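## Task

Place the mint microphone head-up in the holder of the stand that has none, with the holder's jaws gripping its handle. At the finish the second microphone must also sit in its own stand's holder and both stands must be upright on the table, all staying that way without the robot holding anything.

## Robot and tools

ROBOT. Two 6-joint arms with parallel grippers, named left_arm and right_arm. The names are not image sides. In the shared scene frame the origin sits on the tabletop midway between the arms, +x points out over the table, +z points up, and left_arm is on the +y side. Base roots: left_arm at (-0.032, +0.320, 0) m, right_arm at (+0.028, -0.243, 0) m, each turned slightly about z. Joint order per arm: waist, shoulder, elbow, wrist pitch, wrist yaw, wrist roll. Stated ranges (rad): waist -2.618 to 3.054, shoulder 0.000 to 3.142, elbow 0.000 to 3.142, wrist pitch -1.571 to 1.571, wrist yaw -1.571 to 1.571, wrist roll -2.094 to 2.094; the true ends may differ by up to 0.036. The fingers extend along the gripper's +z axis and close along its y axis. The reported hand point lies between the pads, roughly 1 cm short of the fingertips; a wrist camera is mounted near the hand.

execute_actions. Argument actions is a list holding zero or one item. An empty list commands nothing and returns the state plus camera pictures. A move is {"rows": [...], "steps": n}: 1 to 15 rows, n from 6 to 15 (default 15), each step lasting 1/30 s; each row is used for one step and the final row repeats for any remaining steps. A wait is {"steps": n} with n up to 300, counted from the previous result, and your reply time eats into it. Optional pictures: true attaches images to a move or wait.

ROW LAYOUT. One flat list of 14 numbers, each in [-1, 1], always covering both arms: left_arm waist, shoulder, elbow, wrist pitch, wrist yaw, wrist roll, opening, then the same seven for right_arm. The six joint values are offsets, not poses: they are added to that arm's joint angles as printed in the most recent result that listed them (before any such result, and for second and later calls within one reply, they count from where the arm is when the action begins). They are not relative to the preceding row. Scale: 1.0 equals 1.202 rad for the waist, 1.258 shoulder, 1.238 elbow, 2.073 wrist pitch, 2.022 wrist yaw and 2.022 wrist roll; positive and negative follow the joint's own direction. A call that asks a joint more than 0.036 rad beyond a range end is refused and nothing moves; requests past the real end are clipped there and may produce "joint sent to its limit". The opening value is absolute, not an offset: +1 fully open, -1 closed.

HOLDING STILL. All-zero offsets are not a pause; they pull the arm back to the reference angles, and under load the arm may sag more each call. To keep an arm in place, in a reply's first call send offsets that reach your desired angles, then zeros in its later calls, enlarging the offset if a joint keeps falling short. Between calls the arms continue toward the last target until they settle or a step is HELD.

SPEED. Each joint's target is kept within a fixed lead of its measured angle (waist 0.202, shoulder 0.258, elbow 0.238, wrist pitch 0.573, yaw and roll 0.522 rad), and targets that would move the hand over 70 mm away are scaled back, so big offsets need several steps or calls.

RESULTS. The state line gives, per arm, end_effector_position (m) and end_effector_quat_wxyz in the scene frame; printed positions drift somewhat at long reach. Joint positions and Joint velocities give one block per arm: six joints (rad, rad/s) then pad gap (m; 0.094 fully open). grip_measured is the finger opening on the command scale. The result is captured 6 steps before the action ends; those steps run while you compose the next reply. HELD marks steps where some of your row was not sent; "joint command not followed" means a clearance check altered targets; MOTOR HOT (from 75 °C) and OVER-TEMPERATURE FAULT warn of heating from carrying loads, which can stop or drop an arm.

GRIPPING. To hold something, command an opening about 0.03 under grip_measured for a firm grip, less for a gentle one. Per-finger force tops out near 50 to 62 N, weaker on very thin parts. Readings may be off by about 1 mm per gripper.

zoom_image. Arguments camera (cam_head_left, cam_head_right, cam_high, cam_low, cam_left_wrist, cam_right_wrist) and region [x0, y0, x1, y1] in pixels of that camera's last full image, top-left at (0, 0), at most 504 by 504. Images are 896x504; calibration (K, distortion, T_world_to_cam) is supplied per camera.

read_manual. Optional section "licences"; returns URDF licence text only, moves nothing.

finished_scene. Argument scene: the current scene's number. Ends it for good, reports whether the goal was met, and gives the next task. Only call once everything rests stably without the grippers.

AVOID. Dropping the microphone, tipping a stand, shoving objects hard or off the table, and letting the arms strike or press on each other. Occasional outside tugs on held parts or pushes on loose items may occur, so grip firmly and check the result before letting go.

Each tool is called after "Emit:" as a command line: name --argument value for each argument, lists and objects as JSON in quotes; but a table of rows of numbers goes row by row, as --pt "numbers of a row", without its own name.

## Session

Emit:
execute_actions --actions '[]'

Scene clock: 0.00 s of 4800.00 s.
left_arm: end_effector_position=(+0.2478, +0.3775, +0.3331) grip_measured=+1.000 end_effector_quat_wxyz=(+0.659, +0.189, +0.706, +0.177) | right_arm: end_effector_position=(+0.1444, -0.1046, +0.1589) grip_measured=+1.000 end_effector_quat_wxyz=(-0.224, +0.927, -0.301, +0.015)
Joint positions: left_arm=[ 0.577  0.629  0.699 -0.149  0.503  0.562  0.094] | right_arm=[ 0.515  0.824  0.872 -1.224 -0.23  -1.825  0.094]
Joint velocities: left_arm=[ 0.007 -0.012 -0.012 -0.037  0.007  0.037  0.   ] | right_arm=[-0.002  0.002  0.007 -0.022 -0.037  0.022  0.   ]

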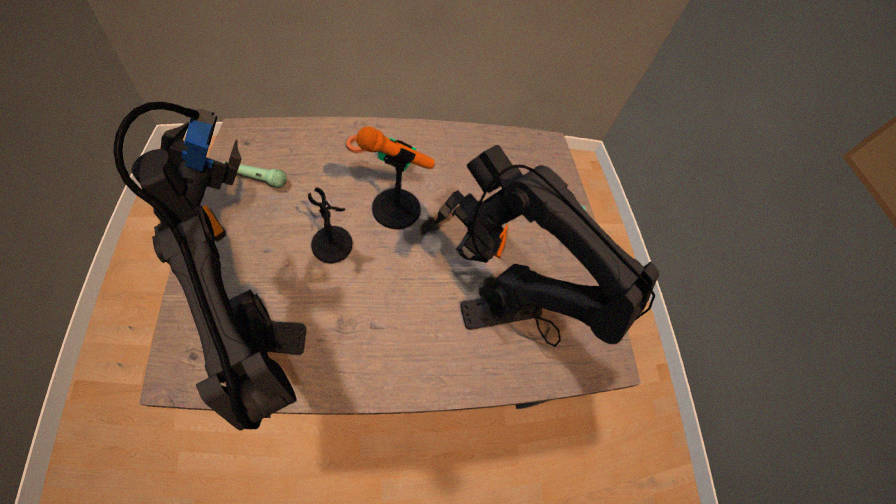

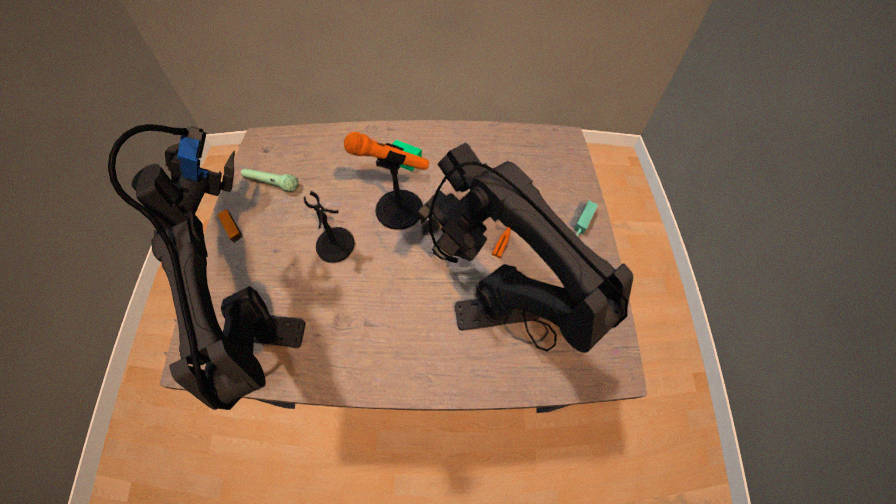

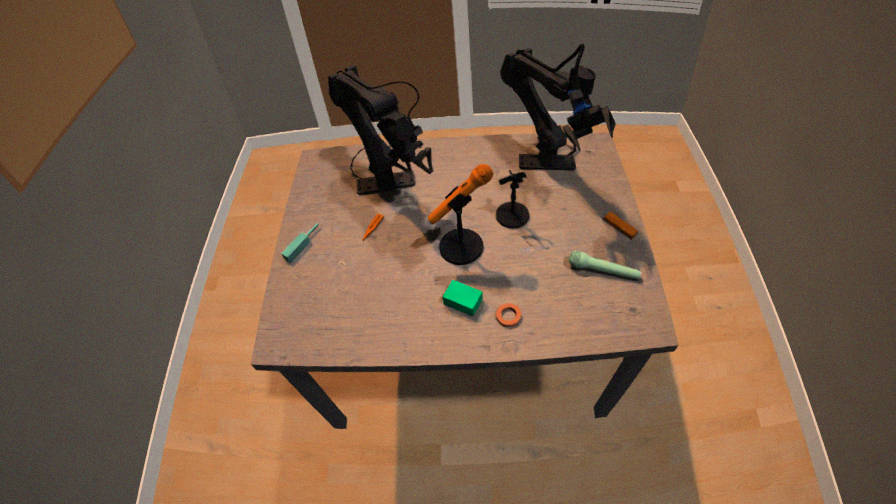

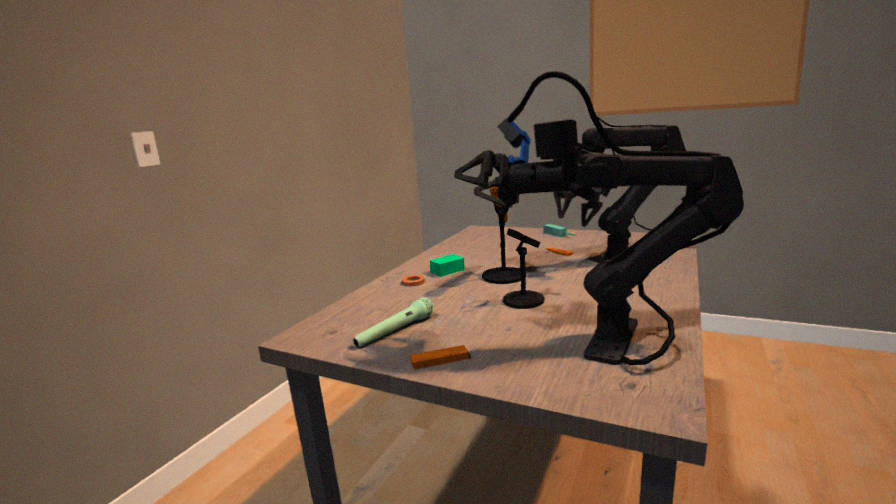

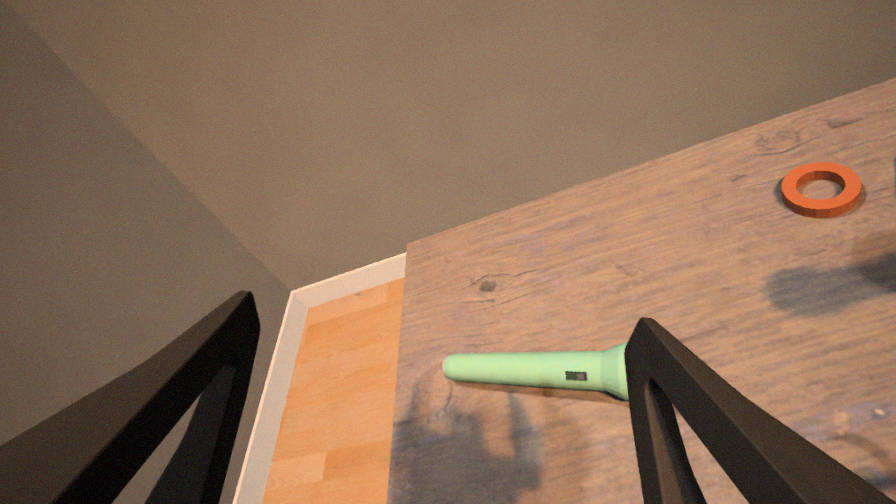

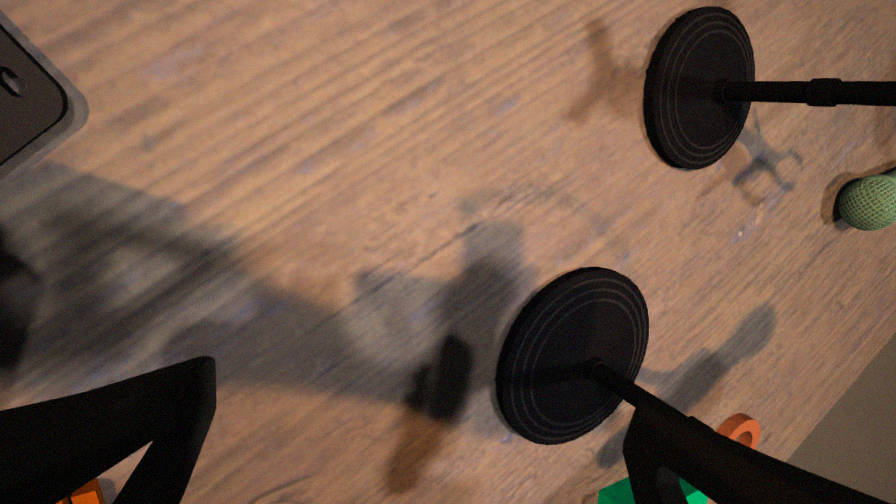

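Emit:
zoom_image --camera "cam_head_left" --region '[280, 170, 380, 270]'

Emit:
zoom_image --camera "cam_low" --region '[470, 210, 570, 310]'

Emit:
zoom_image --camera "cam_high" --region '[470, 150, 560, 240]'

Region (280, 170, 380, 270) of cam_head_left's 896x504 image, scaled by 5.040, with more detail than that image has.

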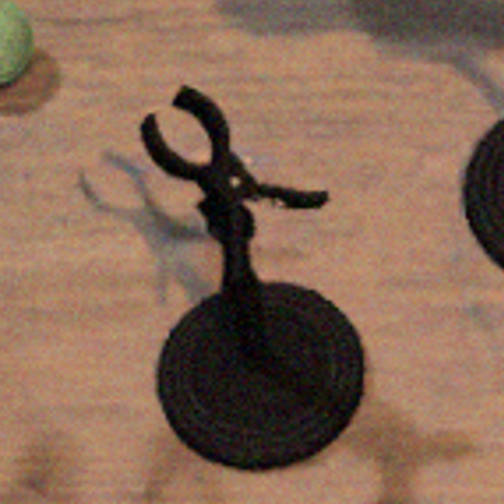

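Region (470, 210, 570, 310) of cam_low's 896x504 image, scaled by 5.040, with more detail than that image has.

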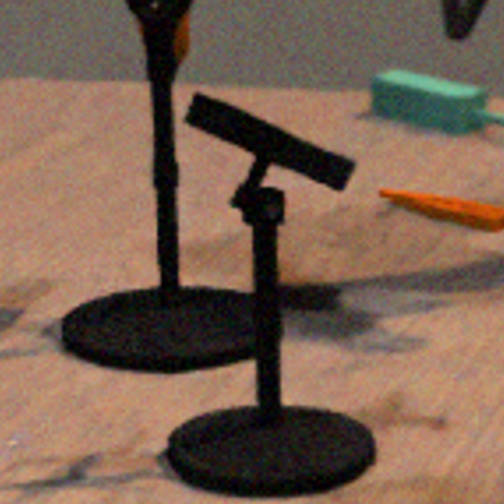

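Region (470, 150, 560, 240) of cam_high's 896x504 image, scaled by 5.600, with more detail than that image has.

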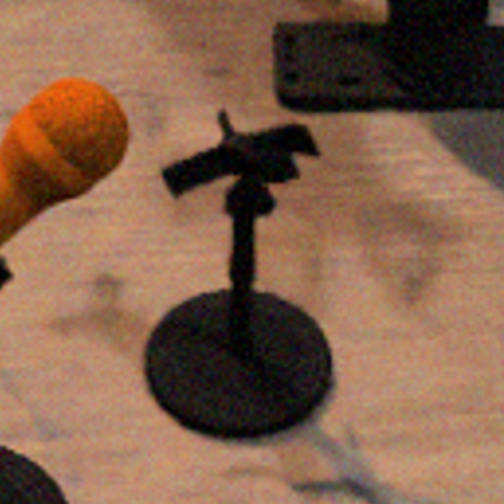

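Emit:
execute_actions --actions '[{"rows":[[-0.225,0.8,1.0,-0.659,-0.249,0.736,1,0,0,0,0,0,0,1]]}]'

Emit:
execute_actions --actions '[{"steps":40}]'

Scene clock: 2.37 s of 4800.00 s.
left_arm: end_effector_position=(+0.3017, +0.3892, +0.2523) grip_measured=+1.000 end_effector_quat_wxyz=(+0.217, +0.552, +0.783, +0.189) | right_arm: end_effector_position=(+0.1444, -0.1046, +0.1589) grip_measured=+1.000 end_effector_quat_wxyz=(-0.224, +0.927, -0.301, +0.015)
Joint positions: left_arm=[ 0.313  1.367  1.461 -1.087  0.076  1.447  0.094] | right_arm=[ 0.515  0.824  0.872 -1.224 -0.23  -1.825  0.094]
Joint velocities: left_arm=[ 0.002  2.62   2.532 -2.864 -0.476  2.835  0.   ] | right_arm=[-0.017  0.002 -0.002  0.037  0.007 -0.007  0.   ]
Steps of this call (steps 1 to 62: nothing new was sent; steps 63 to 71: the first 9 steps of this action). Readings (joint positions):
63: left_arm=[0.540 0.659 0.746 -0.246 0.420 0.645] | right_arm=[0.515 0.824 0.872 -1.224 -0.230 -1.825]
64: left_arm=[0.469 0.732 0.832 -0.362 0.332 0.745] | right_arm=[0.515 0.824 0.872 -1.224 -0.230 -1.825]
66: left_arm=[0.355 0.909 1.014 -0.569 0.218 0.945] | right_arm=[0.515 0.824 0.872 -1.224 -0.230 -1.825]
70: left_arm=[0.313 1.275 1.373 -0.986 0.096 1.347] | right_arm=[0.515 0.824 0.872 -1.224 -0.230 -1.825]
71: the state above

Scene clock: 3.70 s of 4800.00 s.
left_arm: end_effector_position=(+0.3009, +0.4026, +0.2760) grip_measured=+1.000 end_effector_quat_wxyz=(+0.075, +0.772, +0.610, +0.162) | right_arm: end_effector_position=(+0.1444, -0.1046, +0.1589) grip_measured=+1.000 end_effector_quat_wxyz=(-0.224, +0.927, -0.301, +0.015)
Joint positions: left_arm=[ 0.313  1.638  1.924 -1.499  0.002  2.045  0.094] | right_arm=[ 0.515  0.824  0.872 -1.224 -0.23  -1.825  0.094]
Joint velocities: left_arm=[ 0.002  0.007 -0.007 -0.022  0.022  0.007  0.   ] | right_arm=[ 0.002 -0.012  0.007 -0.022 -0.051 -0.007  0.   ]
Kept back: nothing.
Steps of this call (steps 1 to 6: the last 6 steps of your previous action; steps 7 to 40: the robot went on to your last target). Readings (joint positions):
1: left_arm=[0.313 1.459 1.549 -1.174 0.060 1.548] | right_arm=[0.515 0.824 0.872 -1.224 -0.230 -1.825]
2: left_arm=[0.313 1.543 1.632 -1.240 0.048 1.645] | right_arm=[0.515 0.824 0.872 -1.224 -0.230 -1.825]
4: left_arm=[0.313 1.665 1.776 -1.328 0.029 1.790] | right_arm=[0.515 0.824 0.872 -1.224 -0.230 -1.825]
8: left_arm=[0.313 1.685 1.898 -1.409 0.011 1.941] | right_arm=[0.515 0.824 0.872 -1.224 -0.230 -1.825]
40: the state above

Emit:
execute_actions --actions '[{"rows":[[0,0.581,0.32,-0.008,0,0,1,0,0,0,0,0,0,1]]}]'

Emit:
execute_actions --actions '[{"steps":30}]' --pictures true

Scene clock: 4.20 s of 4800.00 s.
left_arm: end_effector_position=(+0.4091, +0.4293, +0.1984) grip_measured=+1.000 end_effector_quat_wxyz=(+0.051, +0.779, +0.615, +0.110) | right_arm: end_effector_position=(+0.1444, -0.1046, +0.1589) grip_measured=+1.000 end_effector_quat_wxyz=(-0.224, +0.927, -0.301, +0.015)
Joint positions: left_arm=[ 0.313  2.14   2.301 -1.488  0.002  2.046  0.094] | right_arm=[ 0.515  0.824  0.872 -1.224 -0.23  -1.825  0.094]
Joint velocities: left_arm=[-0.012  1.58   0.007  0.095 -0.037 -0.037  0.   ] | right_arm=[-0.017  0.002 -0.017 -0.007 -0.037 -0.007  0.   ]
Steps of this call (steps 1 to 6: the robot went on to your last target; steps 7 to 15: the first 9 steps of this action). Readings (joint positions):
7: left_arm=[0.313 1.675 1.978 -1.536 0.002 2.046] | right_arm=[0.515 0.824 0.872 -1.224 -0.230 -1.825]
8: left_arm=[0.313 1.736 2.073 -1.554 0.002 2.046] | right_arm=[0.515 0.824 0.872 -1.224 -0.230 -1.825]
10: left_arm=[0.313 1.869 2.233 -1.526 0.002 2.046] | right_arm=[0.515 0.824 0.872 -1.224 -0.230 -1.825]
14: left_arm=[0.313 2.085 2.299 -1.490 0.002 2.046] | right_arm=[0.515 0.824 0.872 -1.224 -0.230 -1.825]
15: the state above

Scene clock: 5.20 s of 4800.00 s.
left_arm: end_effector_position=(+0.4137, +0.4304, +0.0930) grip_measured=+1.000 end_effector_quat_wxyz=(-0.000, +0.785, +0.620, -0.002) | right_arm: end_effector_position=(+0.1444, -0.1046, +0.1589) grip_measured=+1.000 end_effector_quat_wxyz=(-0.224, +0.927, -0.301, +0.015)
Joint positions: left_arm=[ 0.313  2.382  2.306 -1.499  0.002  2.046  0.094] | right_arm=[ 0.515  0.824  0.872 -1.224 -0.23  -1.825  0.094]
Joint velocities: left_arm=[ 0.002 -0.017 -0.012 -0.066 -0.007  0.051  0.   ] | right_arm=[ 0.002 -0.012 -0.017 -0.051 -0.051 -0.022  0.   ]
Kept back: nothing.
Steps of this call (steps 1 to 6: the last 6 steps of your previous action; steps 7 to 30: the robot went on to your last target). Readings (joint positions):
1: left_arm=[0.313 2.196 2.301 -1.488 0.002 2.046] | right_arm=[0.515 0.824 0.872 -1.224 -0.230 -1.825]
2: left_arm=[0.313 2.255 2.303 -1.487 0.002 2.046] | right_arm=[0.515 0.824 0.872 -1.224 -0.230 -1.825]
4: left_arm=[0.313 2.360 2.303 -1.486 0.002 2.046] | right_arm=[0.515 0.824 0.872 -1.224 -0.230 -1.825]
8: left_arm=[0.313 2.450 2.293 -1.490 0.002 2.046] | right_arm=[0.515 0.824 0.872 -1.224 -0.230 -1.825]
30: the state above
All arms were judged still, so your last target was given up. Only a new action makes them travel on or press farther. Fingers that are still opening or closing keep moving.
camera_calibration (this result's frames):
cam_left_wrist: T_world_to_cam=[[-0.987166, 0.157903, -0.0238701, 0.340819], [0.103469, 0.746265, 0.657558, -0.404101], [0.121644, 0.646649, -0.753026, -0.143153], [0, 0, 0, 1]] pos_world=[0.39567, 0.34032, 0.166058]

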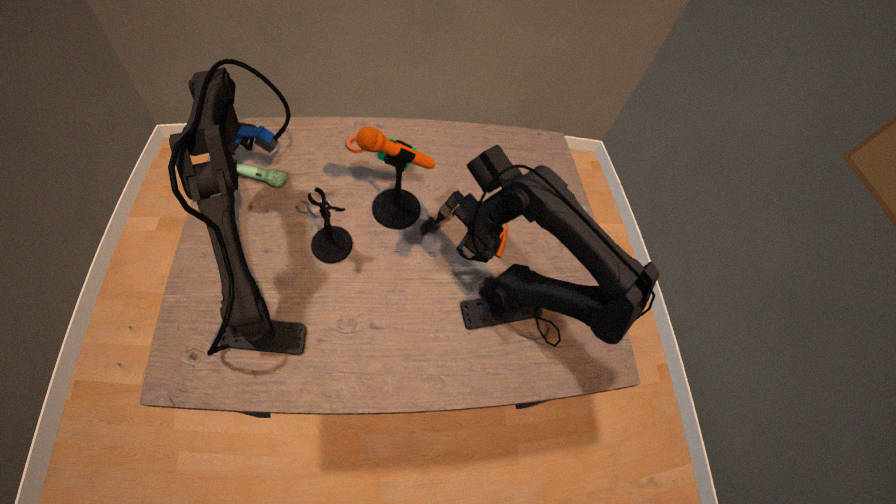

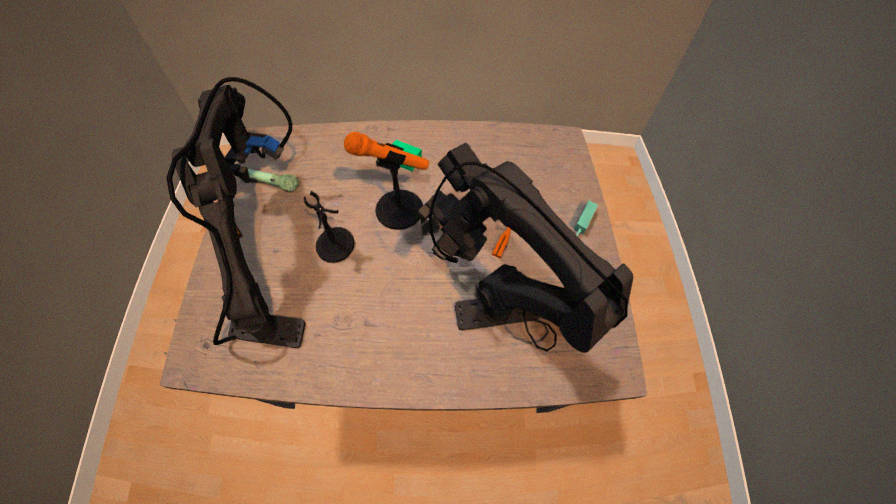

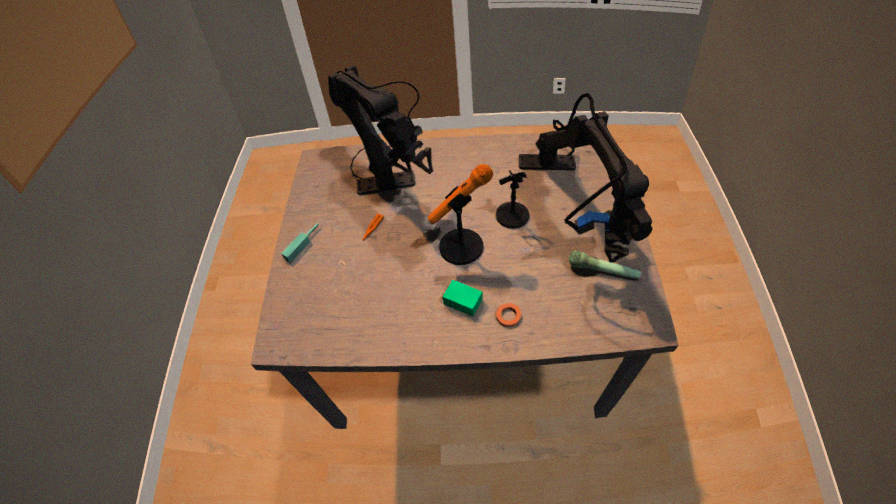

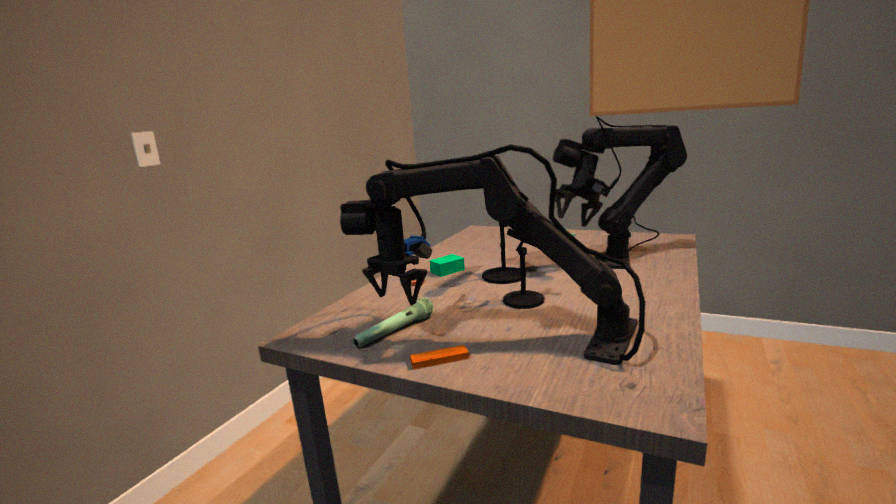

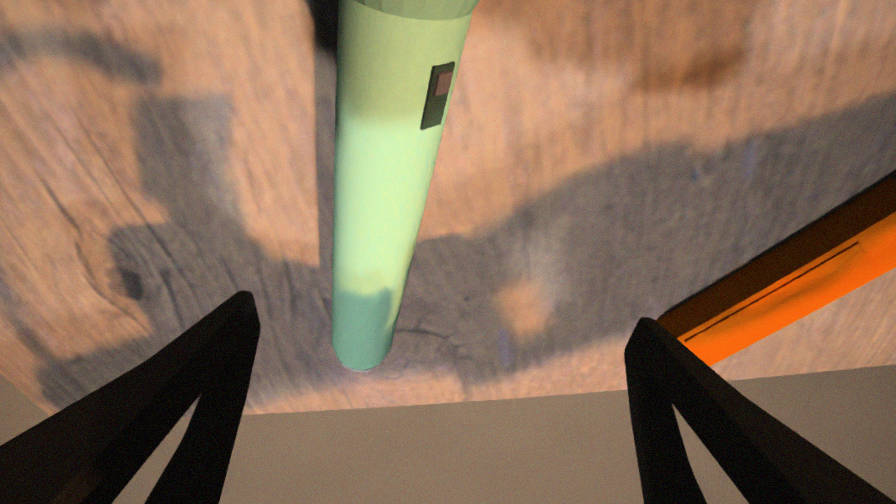

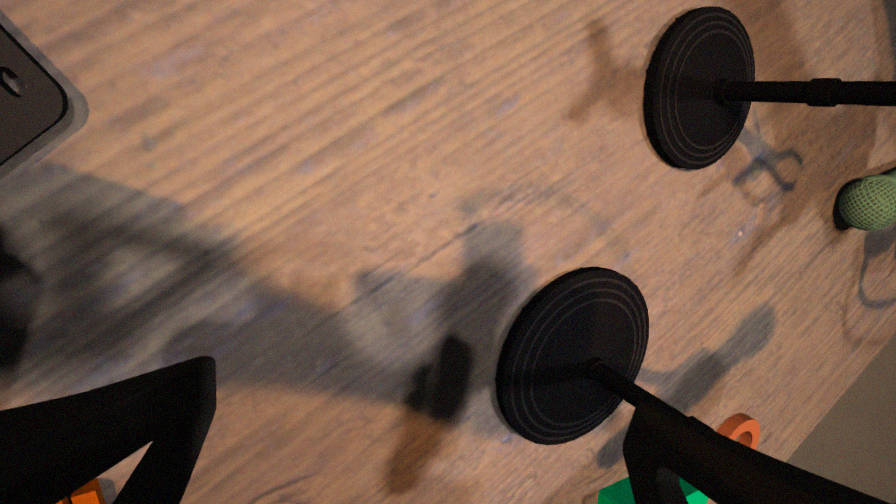

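Emit:
execute_actions --actions '[{"rows":[[-0.058,0.03,-0.08,0.06,0,0.02,1,0,0,0,0,0,0,1],[-0.058,0.03,-0.08,0.06,0,0.02,1,0,0,0,0,0,0,1],[-0.058,0.03,-0.08,0.06,0,0.02,1,0,0,0,0,0,0,1],[-0.058,0.03,-0.08,0.06,0,0.02,1,0,0,0,0,0,0,1],[-0.058,0.03,-0.08,0.06,0,0.02,1,0,0,0,0,0,0,1],[-0.058,0.03,-0.08,0.06,0,0.02,1,0,0,0,0,0,0,1],[-0.058,0.035,-0.163,0.1225,0,0.02,1,0,0,0,0,0,0,1]]}]'

Emit:
execute_actions --actions '[{"steps":20}]' --pictures true

Scene clock: 5.93 s of 4800.00 s.
left_arm: end_effector_position=(+0.4200, +0.3971, +0.0307) grip_measured=+1.000 end_effector_quat_wxyz=(-0.013, +0.816, +0.578, -0.022) | right_arm: end_effector_position=(+0.1444, -0.1046, +0.1589) grip_measured=+1.000 end_effector_quat_wxyz=(-0.224, +0.927, -0.301, +0.015)
Joint positions: left_arm=[ 0.238  2.426  2.134 -1.33  -0.003  2.075  0.094] | right_arm=[ 0.515  0.824  0.872 -1.224 -0.23  -1.825  0.094]
Joint velocities: left_arm=[-0.037  0.159 -0.598  0.52  -0.081 -0.007  0.   ] | right_arm=[-0.017  0.007  0.007 -0.007  0.051  0.051  0.   ]
Steps of this call (steps 1 to 13: nothing new was sent; steps 14 to 22: the first 9 steps of this action). Readings (joint positions):
14: left_arm=[0.309 2.381 2.288 -1.481 -0.000 2.051] | right_arm=[0.515 0.824 0.872 -1.224 -0.230 -1.825]
15: left_arm=[0.302 2.380 2.267 -1.458 -0.003 2.057] | right_arm=[0.515 0.824 0.872 -1.224 -0.230 -1.825]
17: left_arm=[0.280 2.394 2.233 -1.428 -0.003 2.065] | right_arm=[0.515 0.824 0.872 -1.224 -0.230 -1.825]
21: left_arm=[0.241 2.422 2.158 -1.350 -0.003 2.073] | right_arm=[0.515 0.824 0.872 -1.224 -0.230 -1.825]
22: the state above

Scene clock: 6.60 s of 4800.00 s.
left_arm: end_effector_position=(+0.4305, +0.3990, +0.0154) grip_measured=+1.000 end_effector_quat_wxyz=(-0.005, +0.817, +0.576, -0.006) | right_arm: end_effector_position=(+0.1444, -0.1046, +0.1589) grip_measured=+1.000 end_effector_quat_wxyz=(-0.224, +0.927, -0.301, +0.015)
Joint positions: left_arm=[ 0.238  2.442  2.104 -1.248 -0.003  2.08   0.094] | right_arm=[ 0.515  0.824  0.872 -1.224 -0.23  -1.825  0.094]
Joint velocities: left_arm=[ 0.007 -0.002 -0.022 -0.007 -0.066 -0.037  0.   ] | right_arm=[-0.002 -0.012 -0.007 -0.022  0.051  0.022  0.   ]
Kept back: nothing.
Steps of this call (steps 1 to 6: the last 6 steps of your previous action; steps 7 to 20: the robot went on to your last target). Readings (joint positions):
1: left_arm=[0.237 2.433 2.119 -1.316 -0.003 2.076] | right_arm=[0.515 0.824 0.872 -1.224 -0.230 -1.825]
2: left_arm=[0.237 2.439 2.110 -1.304 -0.003 2.077] | right_arm=[0.515 0.824 0.872 -1.224 -0.230 -1.825]
4: left_arm=[0.238 2.444 2.104 -1.290 -0.003 2.078] | right_arm=[0.515 0.824 0.872 -1.224 -0.230 -1.825]
8: left_arm=[0.238 2.442 2.104 -1.263 -0.003 2.079] | right_arm=[0.515 0.824 0.872 -1.224 -0.230 -1.825]
20: the state above
camera_calibration (this result's frames):
cam_left_wrist: T_world_to_cam=[[-0.964298, 0.264553, -0.0118624, 0.307907], [0.191811, 0.728636, 0.657494, -0.36236], [0.182585, 0.631745, -0.753366, -0.203617], [0, 0, 0, 1]] pos_world=[0.403596, 0.311205, 0.0885039]

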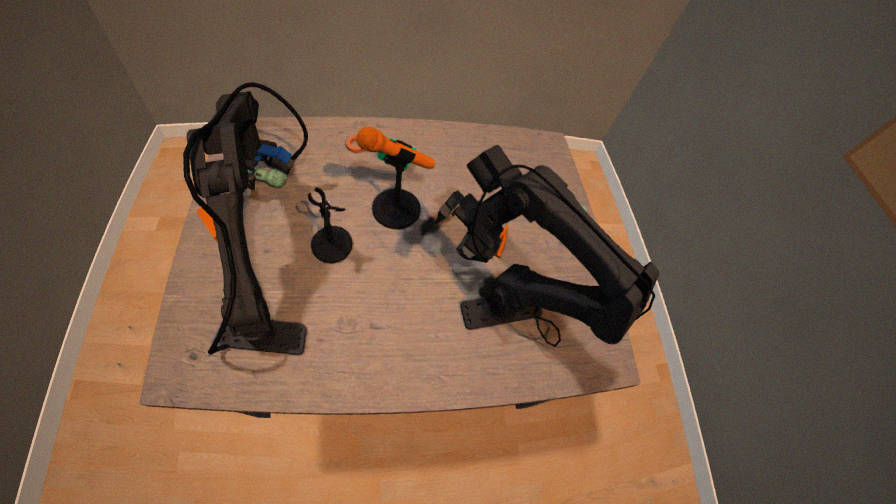

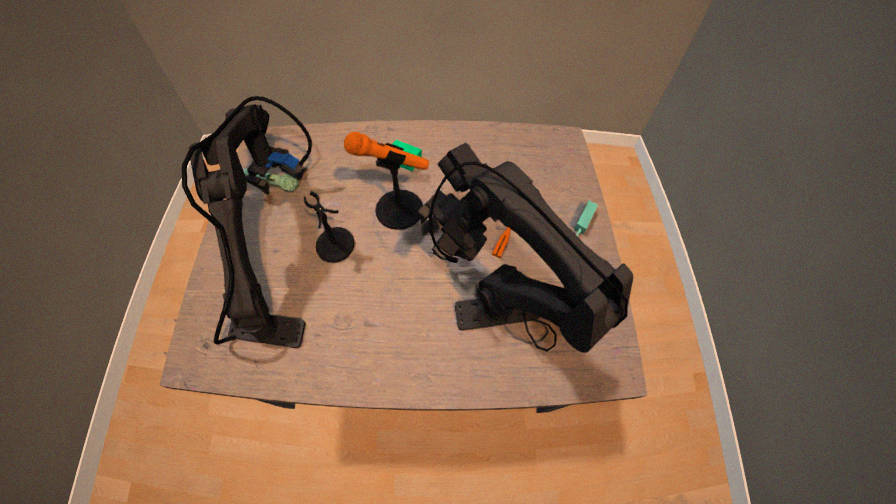

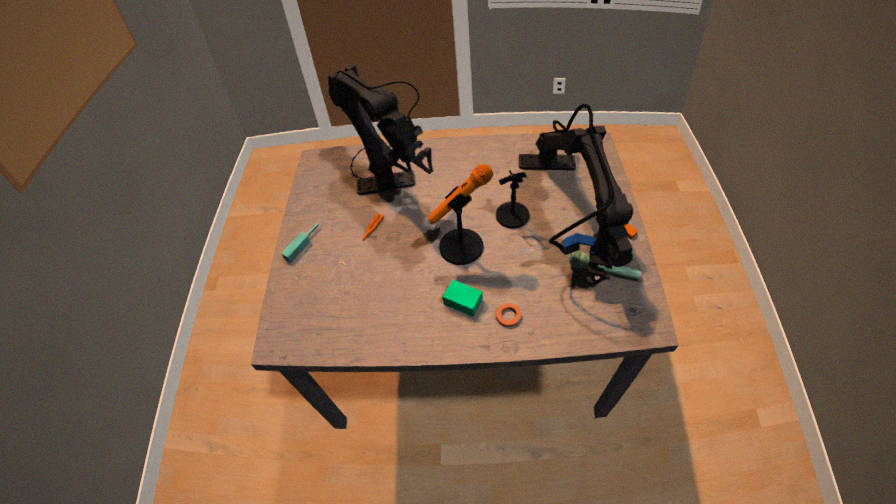

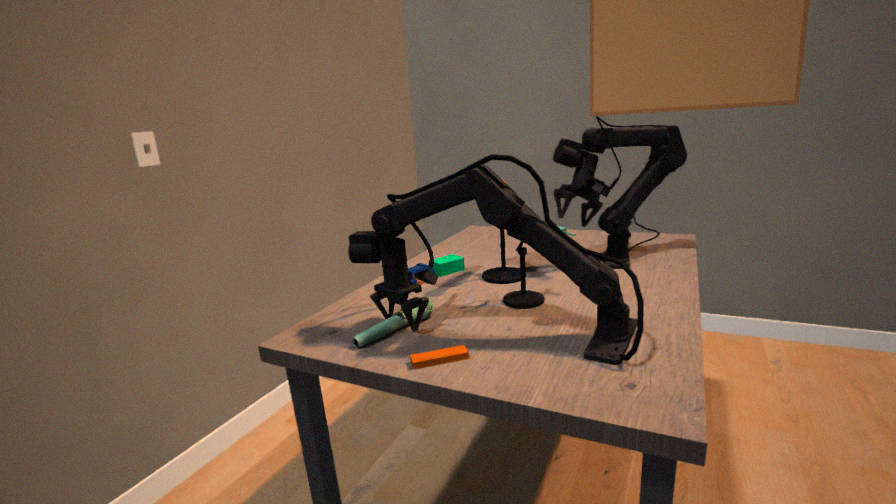

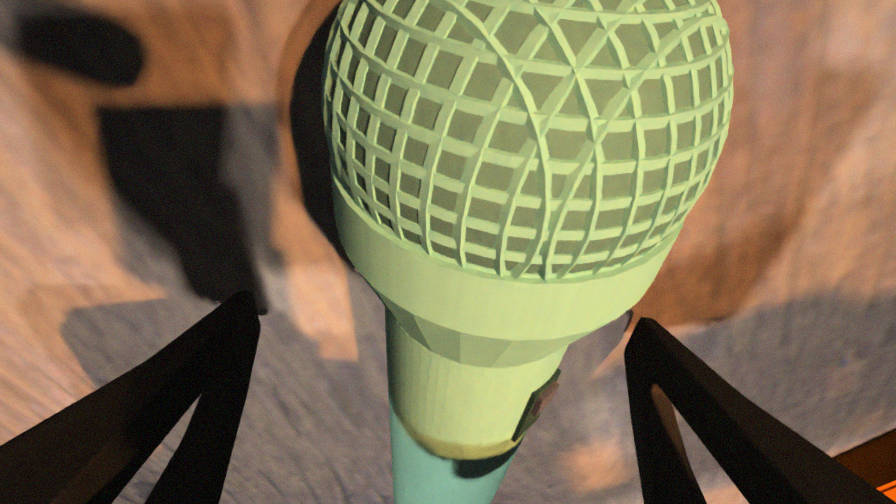

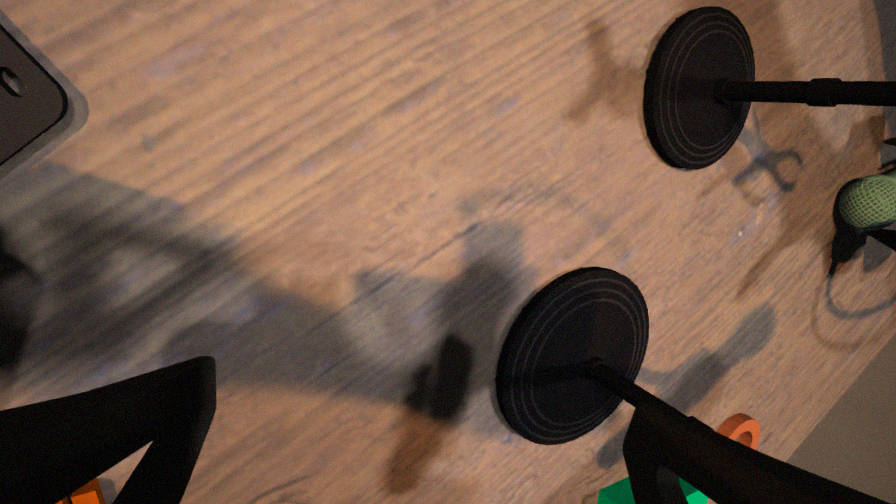

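Close.

Emit:
execute_actions --actions '[{"rows":[[0,0,0,0,0,0,-0.4,0,0,0,0,0,0,1]]}]'

Emit:
execute_actions --actions '[{"steps":20}]'

Scene clock: 7.13 s of 4800.00 s.
left_arm: end_effector_position=(+0.4307, +0.3993, +0.0154) grip_measured=-0.305 end_effector_quat_wxyz=(-0.005, +0.817, +0.576, -0.006) | right_arm: end_effector_position=(+0.1444, -0.1046, +0.1589) grip_measured=+1.000 end_effector_quat_wxyz=(-0.224, +0.927, -0.301, +0.015)
Joint positions: left_arm=[ 0.238  2.442  2.104 -1.248 -0.005  2.08   0.033] | right_arm=[ 0.515  0.824  0.872 -1.224 -0.23  -1.825  0.094]
Joint velocities: left_arm=[ 0.022 -0.017  0.002  0.081 -0.037  0.081 -0.   ] | right_arm=[ 0.012  0.012 -0.012 -0.051 -0.022  0.051  0.   ]
Steps of this call (steps 1 to 7: the robot went on to your last target; steps 8 to 16: the first 9 steps of this action). Readings (joint positions):
8: left_arm=[0.238 2.442 2.104 -1.248 -0.003 2.080] | right_arm=[0.515 0.824 0.872 -1.224 -0.230 -1.825]
9: left_arm=[0.238 2.442 2.104 -1.248 -0.003 2.080] | right_arm=[0.515 0.824 0.872 -1.224 -0.230 -1.825]
11: left_arm=[0.238 2.442 2.104 -1.248 -0.003 2.080] | right_arm=[0.515 0.824 0.872 -1.224 -0.230 -1.825]
15: left_arm=[0.238 2.442 2.104 -1.248 -0.005 2.080] | right_arm=[0.515 0.824 0.872 -1.224 -0.230 -1.825]
16: the state above

Scene clock: 7.80 s of 4800.00 s.
left_arm: end_effector_position=(+0.4307, +0.3993, +0.0154) grip_measured=-0.305 end_effector_quat_wxyz=(-0.005, +0.817, +0.576, -0.006) | right_arm: end_effector_position=(+0.1444, -0.1046, +0.1589) grip_measured=+1.000 end_effector_quat_wxyz=(-0.224, +0.927, -0.301, +0.015)
Joint positions: left_arm=[ 0.238  2.442  2.104 -1.248 -0.005  2.08   0.033] | right_arm=[ 0.515  0.824  0.872 -1.224 -0.23  -1.825  0.094]
Joint velocities: left_arm=[-0.007  0.002 -0.002 -0.037 -0.007  0.037  0.   ] | right_arm=[ 0.017 -0.017 -0.002 -0.007 -0.066 -0.007  0.   ]
Kept back: nothing.
Steps of this call (steps 1 to 6: the last 6 steps of your previous action; steps 7 to 15: the robot went on to your last target; steps 16 to 20: nothing new was sent). Readings (joint positions):
1: left_arm=[0.238 2.442 2.104 -1.248 -0.005 2.080] | right_arm=[0.515 0.824 0.872 -1.224 -0.230 -1.825]
2: left_arm=[0.238 2.442 2.104 -1.248 -0.005 2.080] | right_arm=[0.515 0.824 0.872 -1.224 -0.230 -1.825]
4: left_arm=[0.238 2.442 2.104 -1.248 -0.005 2.080] | right_arm=[0.515 0.824 0.872 -1.224 -0.230 -1.825]
8: left_arm=[0.238 2.442 2.104 -1.248 -0.005 2.080] | right_arm=[0.515 0.824 0.872 -1.224 -0.230 -1.825]
20: the state above
All arms were judged still, so your last target was given up. Only a new action makes them travel on or press farther. Fingers that are still opening or closing keep moving.

Emit:
execute_actions --actions '[{"rows":[[0,-0.15,0,0,0,0,-0.4,0,0,0,0,0,0,1],[0,-0.3,-0.1,0,0,0,-0.4,0,0,0,0,0,0,1],[0,-0.45,-0.2,0.1,0,0,-0.4,0,0,0,0,0,0,1],[0,-0.6,-0.3,0.2,0,-0.2,-0.4,0,0,0,0,0,0,1],[0,-0.75,-0.4,0.3,0,-0.4,-0.4,0,0,0,0,0,0,1],[0,-0.908,-0.569,0.65,0,-0.832,-0.4,0,0,0,0,0,0,1]]}]'

Emit:
execute_actions --actions '[{"steps":40}]'

Scene clock: 8.60 s of 4800.00 s.
left_arm: end_effector_position=(+0.4259, +0.3986, +0.0921) grip_measured=-0.305 end_effector_quat_wxyz=(+0.131, +0.645, +0.734, +0.165) | right_arm: end_effector_position=(+0.1444, -0.1046, +0.1589) grip_measured=+1.000 end_effector_quat_wxyz=(-0.224, +0.927, -0.301, +0.015)
Joint positions: left_arm=[ 0.238  1.937  1.511 -0.722 -0.005  1.609  0.033] | right_arm=[ 0.515  0.824  0.872 -1.224 -0.23  -1.825  0.094]
Joint velocities: left_arm=[-0.007 -1.507 -1.204  1.443  0.051 -1.663 -0.   ] | right_arm=[-0.007  0.002  0.007  0.037  0.022  0.066  0.   ]
Steps of this call (steps 1 to 15: nothing new was sent; steps 16 to 24: the first 9 steps of this action). Readings (joint positions):
16: left_arm=[0.238 2.432 2.099 -1.244 -0.005 2.080] | right_arm=[0.515 0.824 0.872 -1.224 -0.230 -1.825]
17: left_arm=[0.238 2.406 2.067 -1.229 -0.005 2.080] | right_arm=[0.515 0.824 0.872 -1.224 -0.230 -1.825]
19: left_arm=[0.238 2.281 1.900 -1.126 -0.005 2.017] | right_arm=[0.515 0.824 0.872 -1.224 -0.230 -1.825]
23: left_arm=[0.238 1.995 1.566 -0.787 -0.005 1.675] | right_arm=[0.515 0.824 0.872 -1.224 -0.230 -1.825]
24: the state above

Scene clock: 9.93 s of 4800.00 s.
left_arm: end_effector_position=(+0.3989, +0.3941, +0.4884) grip_measured=-0.305 end_effector_quat_wxyz=(+0.723, +0.078, +0.652, +0.216) | right_arm: end_effector_position=(+0.1444, -0.1046, +0.1589) grip_measured=+1.000 end_effector_quat_wxyz=(-0.224, +0.927, -0.301, +0.015)
Joint positions: left_arm=[ 0.238  1.309  1.395  0.052 -0.005  0.41   0.033] | right_arm=[ 0.515  0.824  0.872 -1.224 -0.23  -1.825  0.094]
Joint velocities: left_arm=[-0.002 -0.007  0.007 -0.11   0.095  0.051 -0.001] | right_arm=[ 0.002 -0.027 -0.007  0.022  0.051  0.022  0.   ]
Kept back: nothing.
Steps of this call (steps 1 to 6: the last 6 steps of your previous action; steps 7 to 40: the robot went on to your last target). Readings (joint positions):
1: left_arm=[0.238 1.890 1.479 -0.677 -0.005 1.555] | right_arm=[0.515 0.824 0.872 -1.224 -0.230 -1.825]
2: left_arm=[0.238 1.853 1.460 -0.633 -0.005 1.508] | right_arm=[0.515 0.824 0.872 -1.224 -0.230 -1.825]
4: left_arm=[0.238 1.790 1.438 -0.548 -0.005 1.421] | right_arm=[0.515 0.824 0.872 -1.224 -0.230 -1.825]
8: left_arm=[0.238 1.688 1.417 -0.397 -0.005 1.265] | right_arm=[0.515 0.824 0.872 -1.224 -0.230 -1.825]
40: the state above

Emit:
execute_actions --actions '[{"rows":[[-0.72,-0.784,-0.801,0.04,0,-0.006,-0.4,0,0,0,0,0,0,1]]}]'

Emit:
execute_actions --actions '[{"steps":40}]' --pictures true

Scene clock: 10.50 s of 4800.00 s.
left_arm: end_effector_position=(+0.2837, +0.2223, +0.3696) grip_measured=-0.305 end_effector_quat_wxyz=(+0.723, +0.237, +0.647, +0.039) | right_arm: end_effector_position=(+0.1444, -0.1046, +0.1589) grip_measured=+1.000 end_effector_quat_wxyz=(-0.224, +0.927, -0.301, +0.015)
Joint positions: left_arm=[-0.238  0.793  0.755  0.089 -0.012  0.406  0.033] | right_arm=[ 0.515  0.824  0.872 -1.224 -0.23  -1.825  0.094]
Joint velocities: left_arm=[-2.015 -2.254 -2.396  0.051  0.022 -0.022 -0.001] | right_arm=[-0.007 -0.012 -0.012  0.007 -0.022 -0.007  0.   ]
Steps of this call (steps 1 to 8: the robot went on to your last target; steps 9 to 17: the first 9 steps of this action). Readings (joint positions):
9: left_arm=[0.221 1.289 1.360 0.076 -0.021 0.406] | right_arm=[0.515 0.824 0.872 -1.224 -0.230 -1.825]
10: left_arm=[0.187 1.244 1.294 0.086 -0.033 0.406] | right_arm=[0.515 0.824 0.872 -1.224 -0.230 -1.825]
12: left_arm=[0.083 1.133 1.149 0.083 -0.032 0.406] | right_arm=[0.515 0.824 0.872 -1.224 -0.230 -1.825]
16: left_arm=[-0.169 0.870 0.838 0.086 -0.016 0.406] | right_arm=[0.515 0.824 0.872 -1.224 -0.230 -1.825]
17: the state above

Scene clock: 11.83 s of 4800.00 s.
left_arm: end_effector_position=(+0.1704, +0.1582, +0.3135) grip_measured=-0.305 end_effector_quat_wxyz=(+0.750, +0.338, +0.560, -0.098) | right_arm: end_effector_position=(+0.1444, -0.1046, +0.1589) grip_measured=+1.000 end_effector_quat_wxyz=(-0.224, +0.927, -0.301, +0.015)
Joint positions: left_arm=[-0.62   0.339  0.386  0.097 -0.019  0.417  0.033] | right_arm=[ 0.515  0.824  0.872 -1.224 -0.23  -1.825  0.094]
Joint velocities: left_arm=[ 0.007 -0.007  0.007 -0.007  0.007  0.022  0.   ] | right_arm=[ 0.002 -0.022  0.002 -0.007 -0.11   0.007  0.   ]
Kept back: nothing.
Steps of this call (steps 1 to 6: the last 6 steps of your previous action; steps 7 to 30: the robot went on to your last target; steps 31 to 40: nothing new was sent). Readings (joint positions):
1: left_arm=[-0.309 0.712 0.669 0.091 -0.008 0.406] | right_arm=[0.515 0.824 0.872 -1.224 -0.230 -1.825]
2: left_arm=[-0.383 0.626 0.581 0.094 -0.005 0.406] | right_arm=[0.515 0.824 0.872 -1.224 -0.230 -1.825]
4: left_arm=[-0.528 0.456 0.436 0.073 0.002 0.409] | right_arm=[0.515 0.824 0.872 -1.224 -0.230 -1.825]
8: left_arm=[-0.620 0.339 0.386 0.081 0.006 0.415] | right_arm=[0.515 0.824 0.872 -1.224 -0.230 -1.825]
40: the state above
All arms were judged still, so your last target was given up. Only a new action makes them travel on or press farther. Fingers that are still opening or closing keep moving.
camera_calibration (this result's frames):
cam_left_wrist: T_world_to_cam=[[-0.528675, -0.784103, -0.325092, 0.314173], [-0.285319, 0.524863, -0.801943, 0.238152], [0.799434, -0.331212, -0.501202, 0.188777], [0, 0, 0, 1]] pos_world=[0.0831299, 0.183872, 0.387734]

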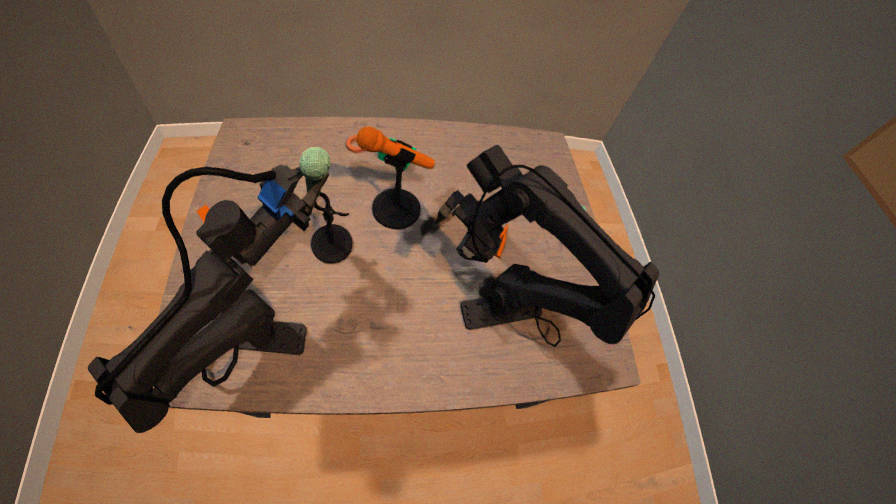

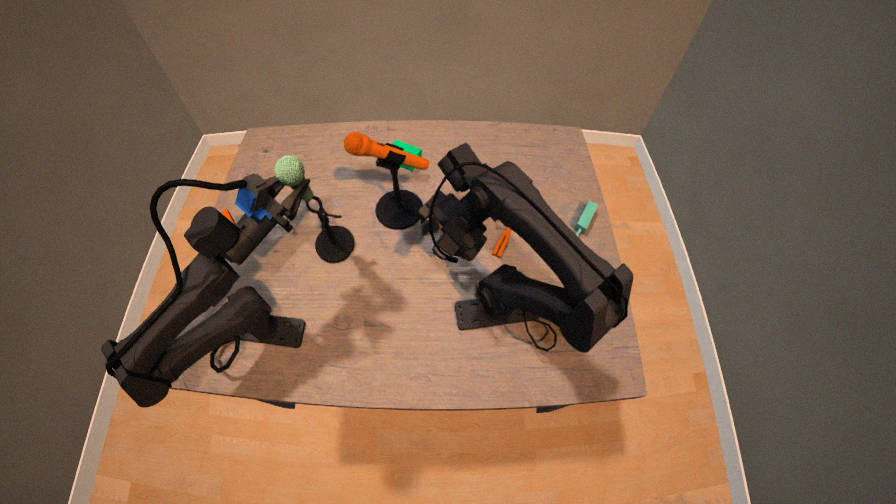

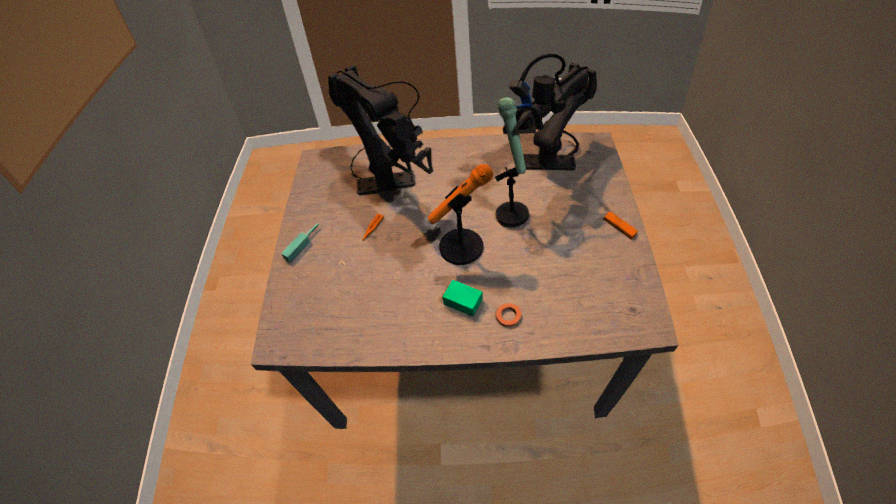

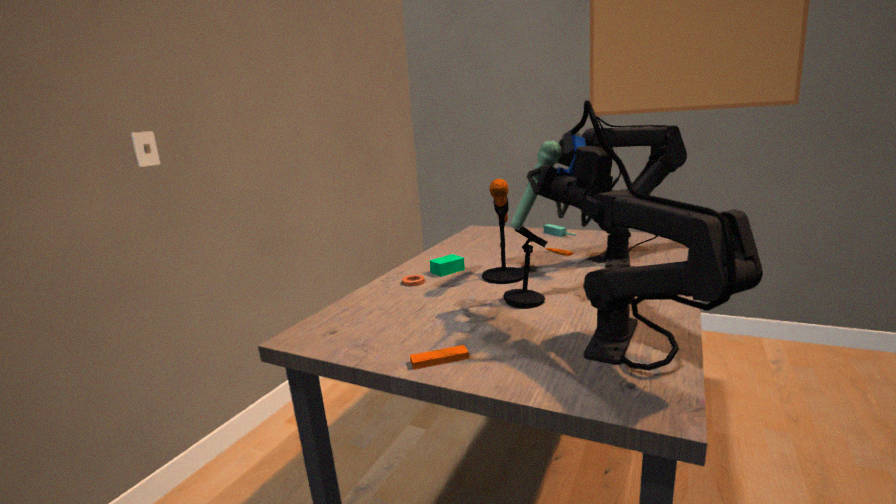

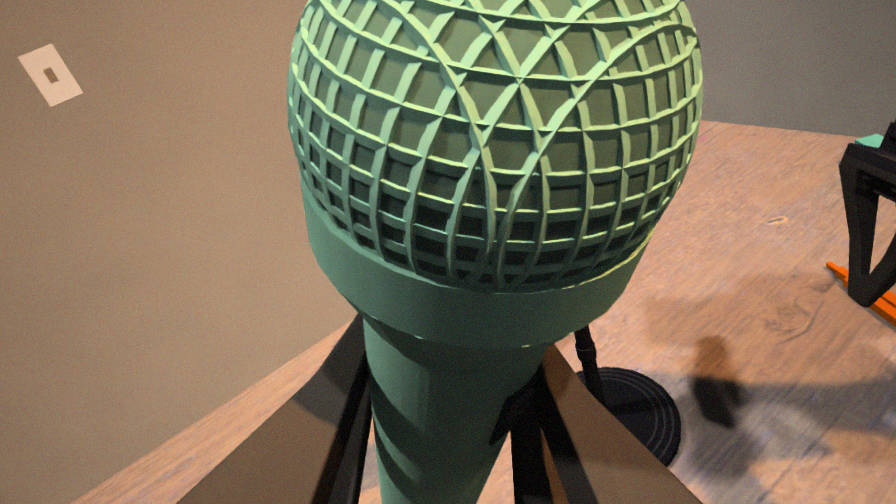

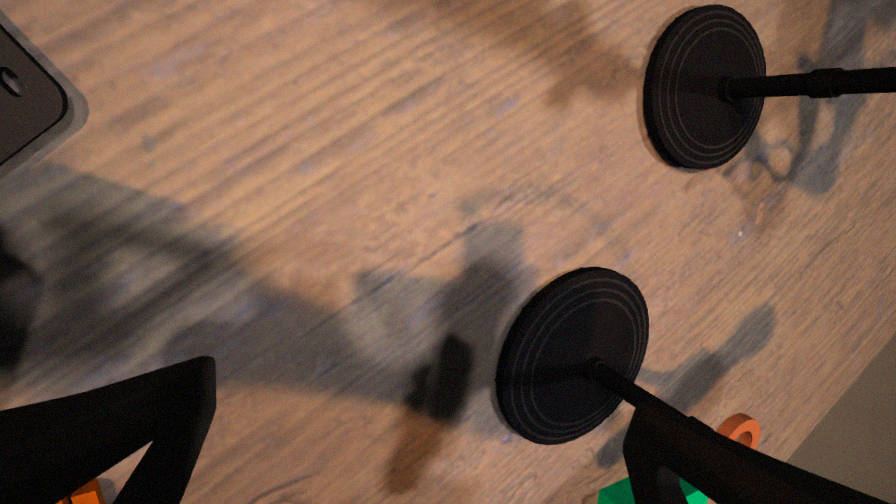

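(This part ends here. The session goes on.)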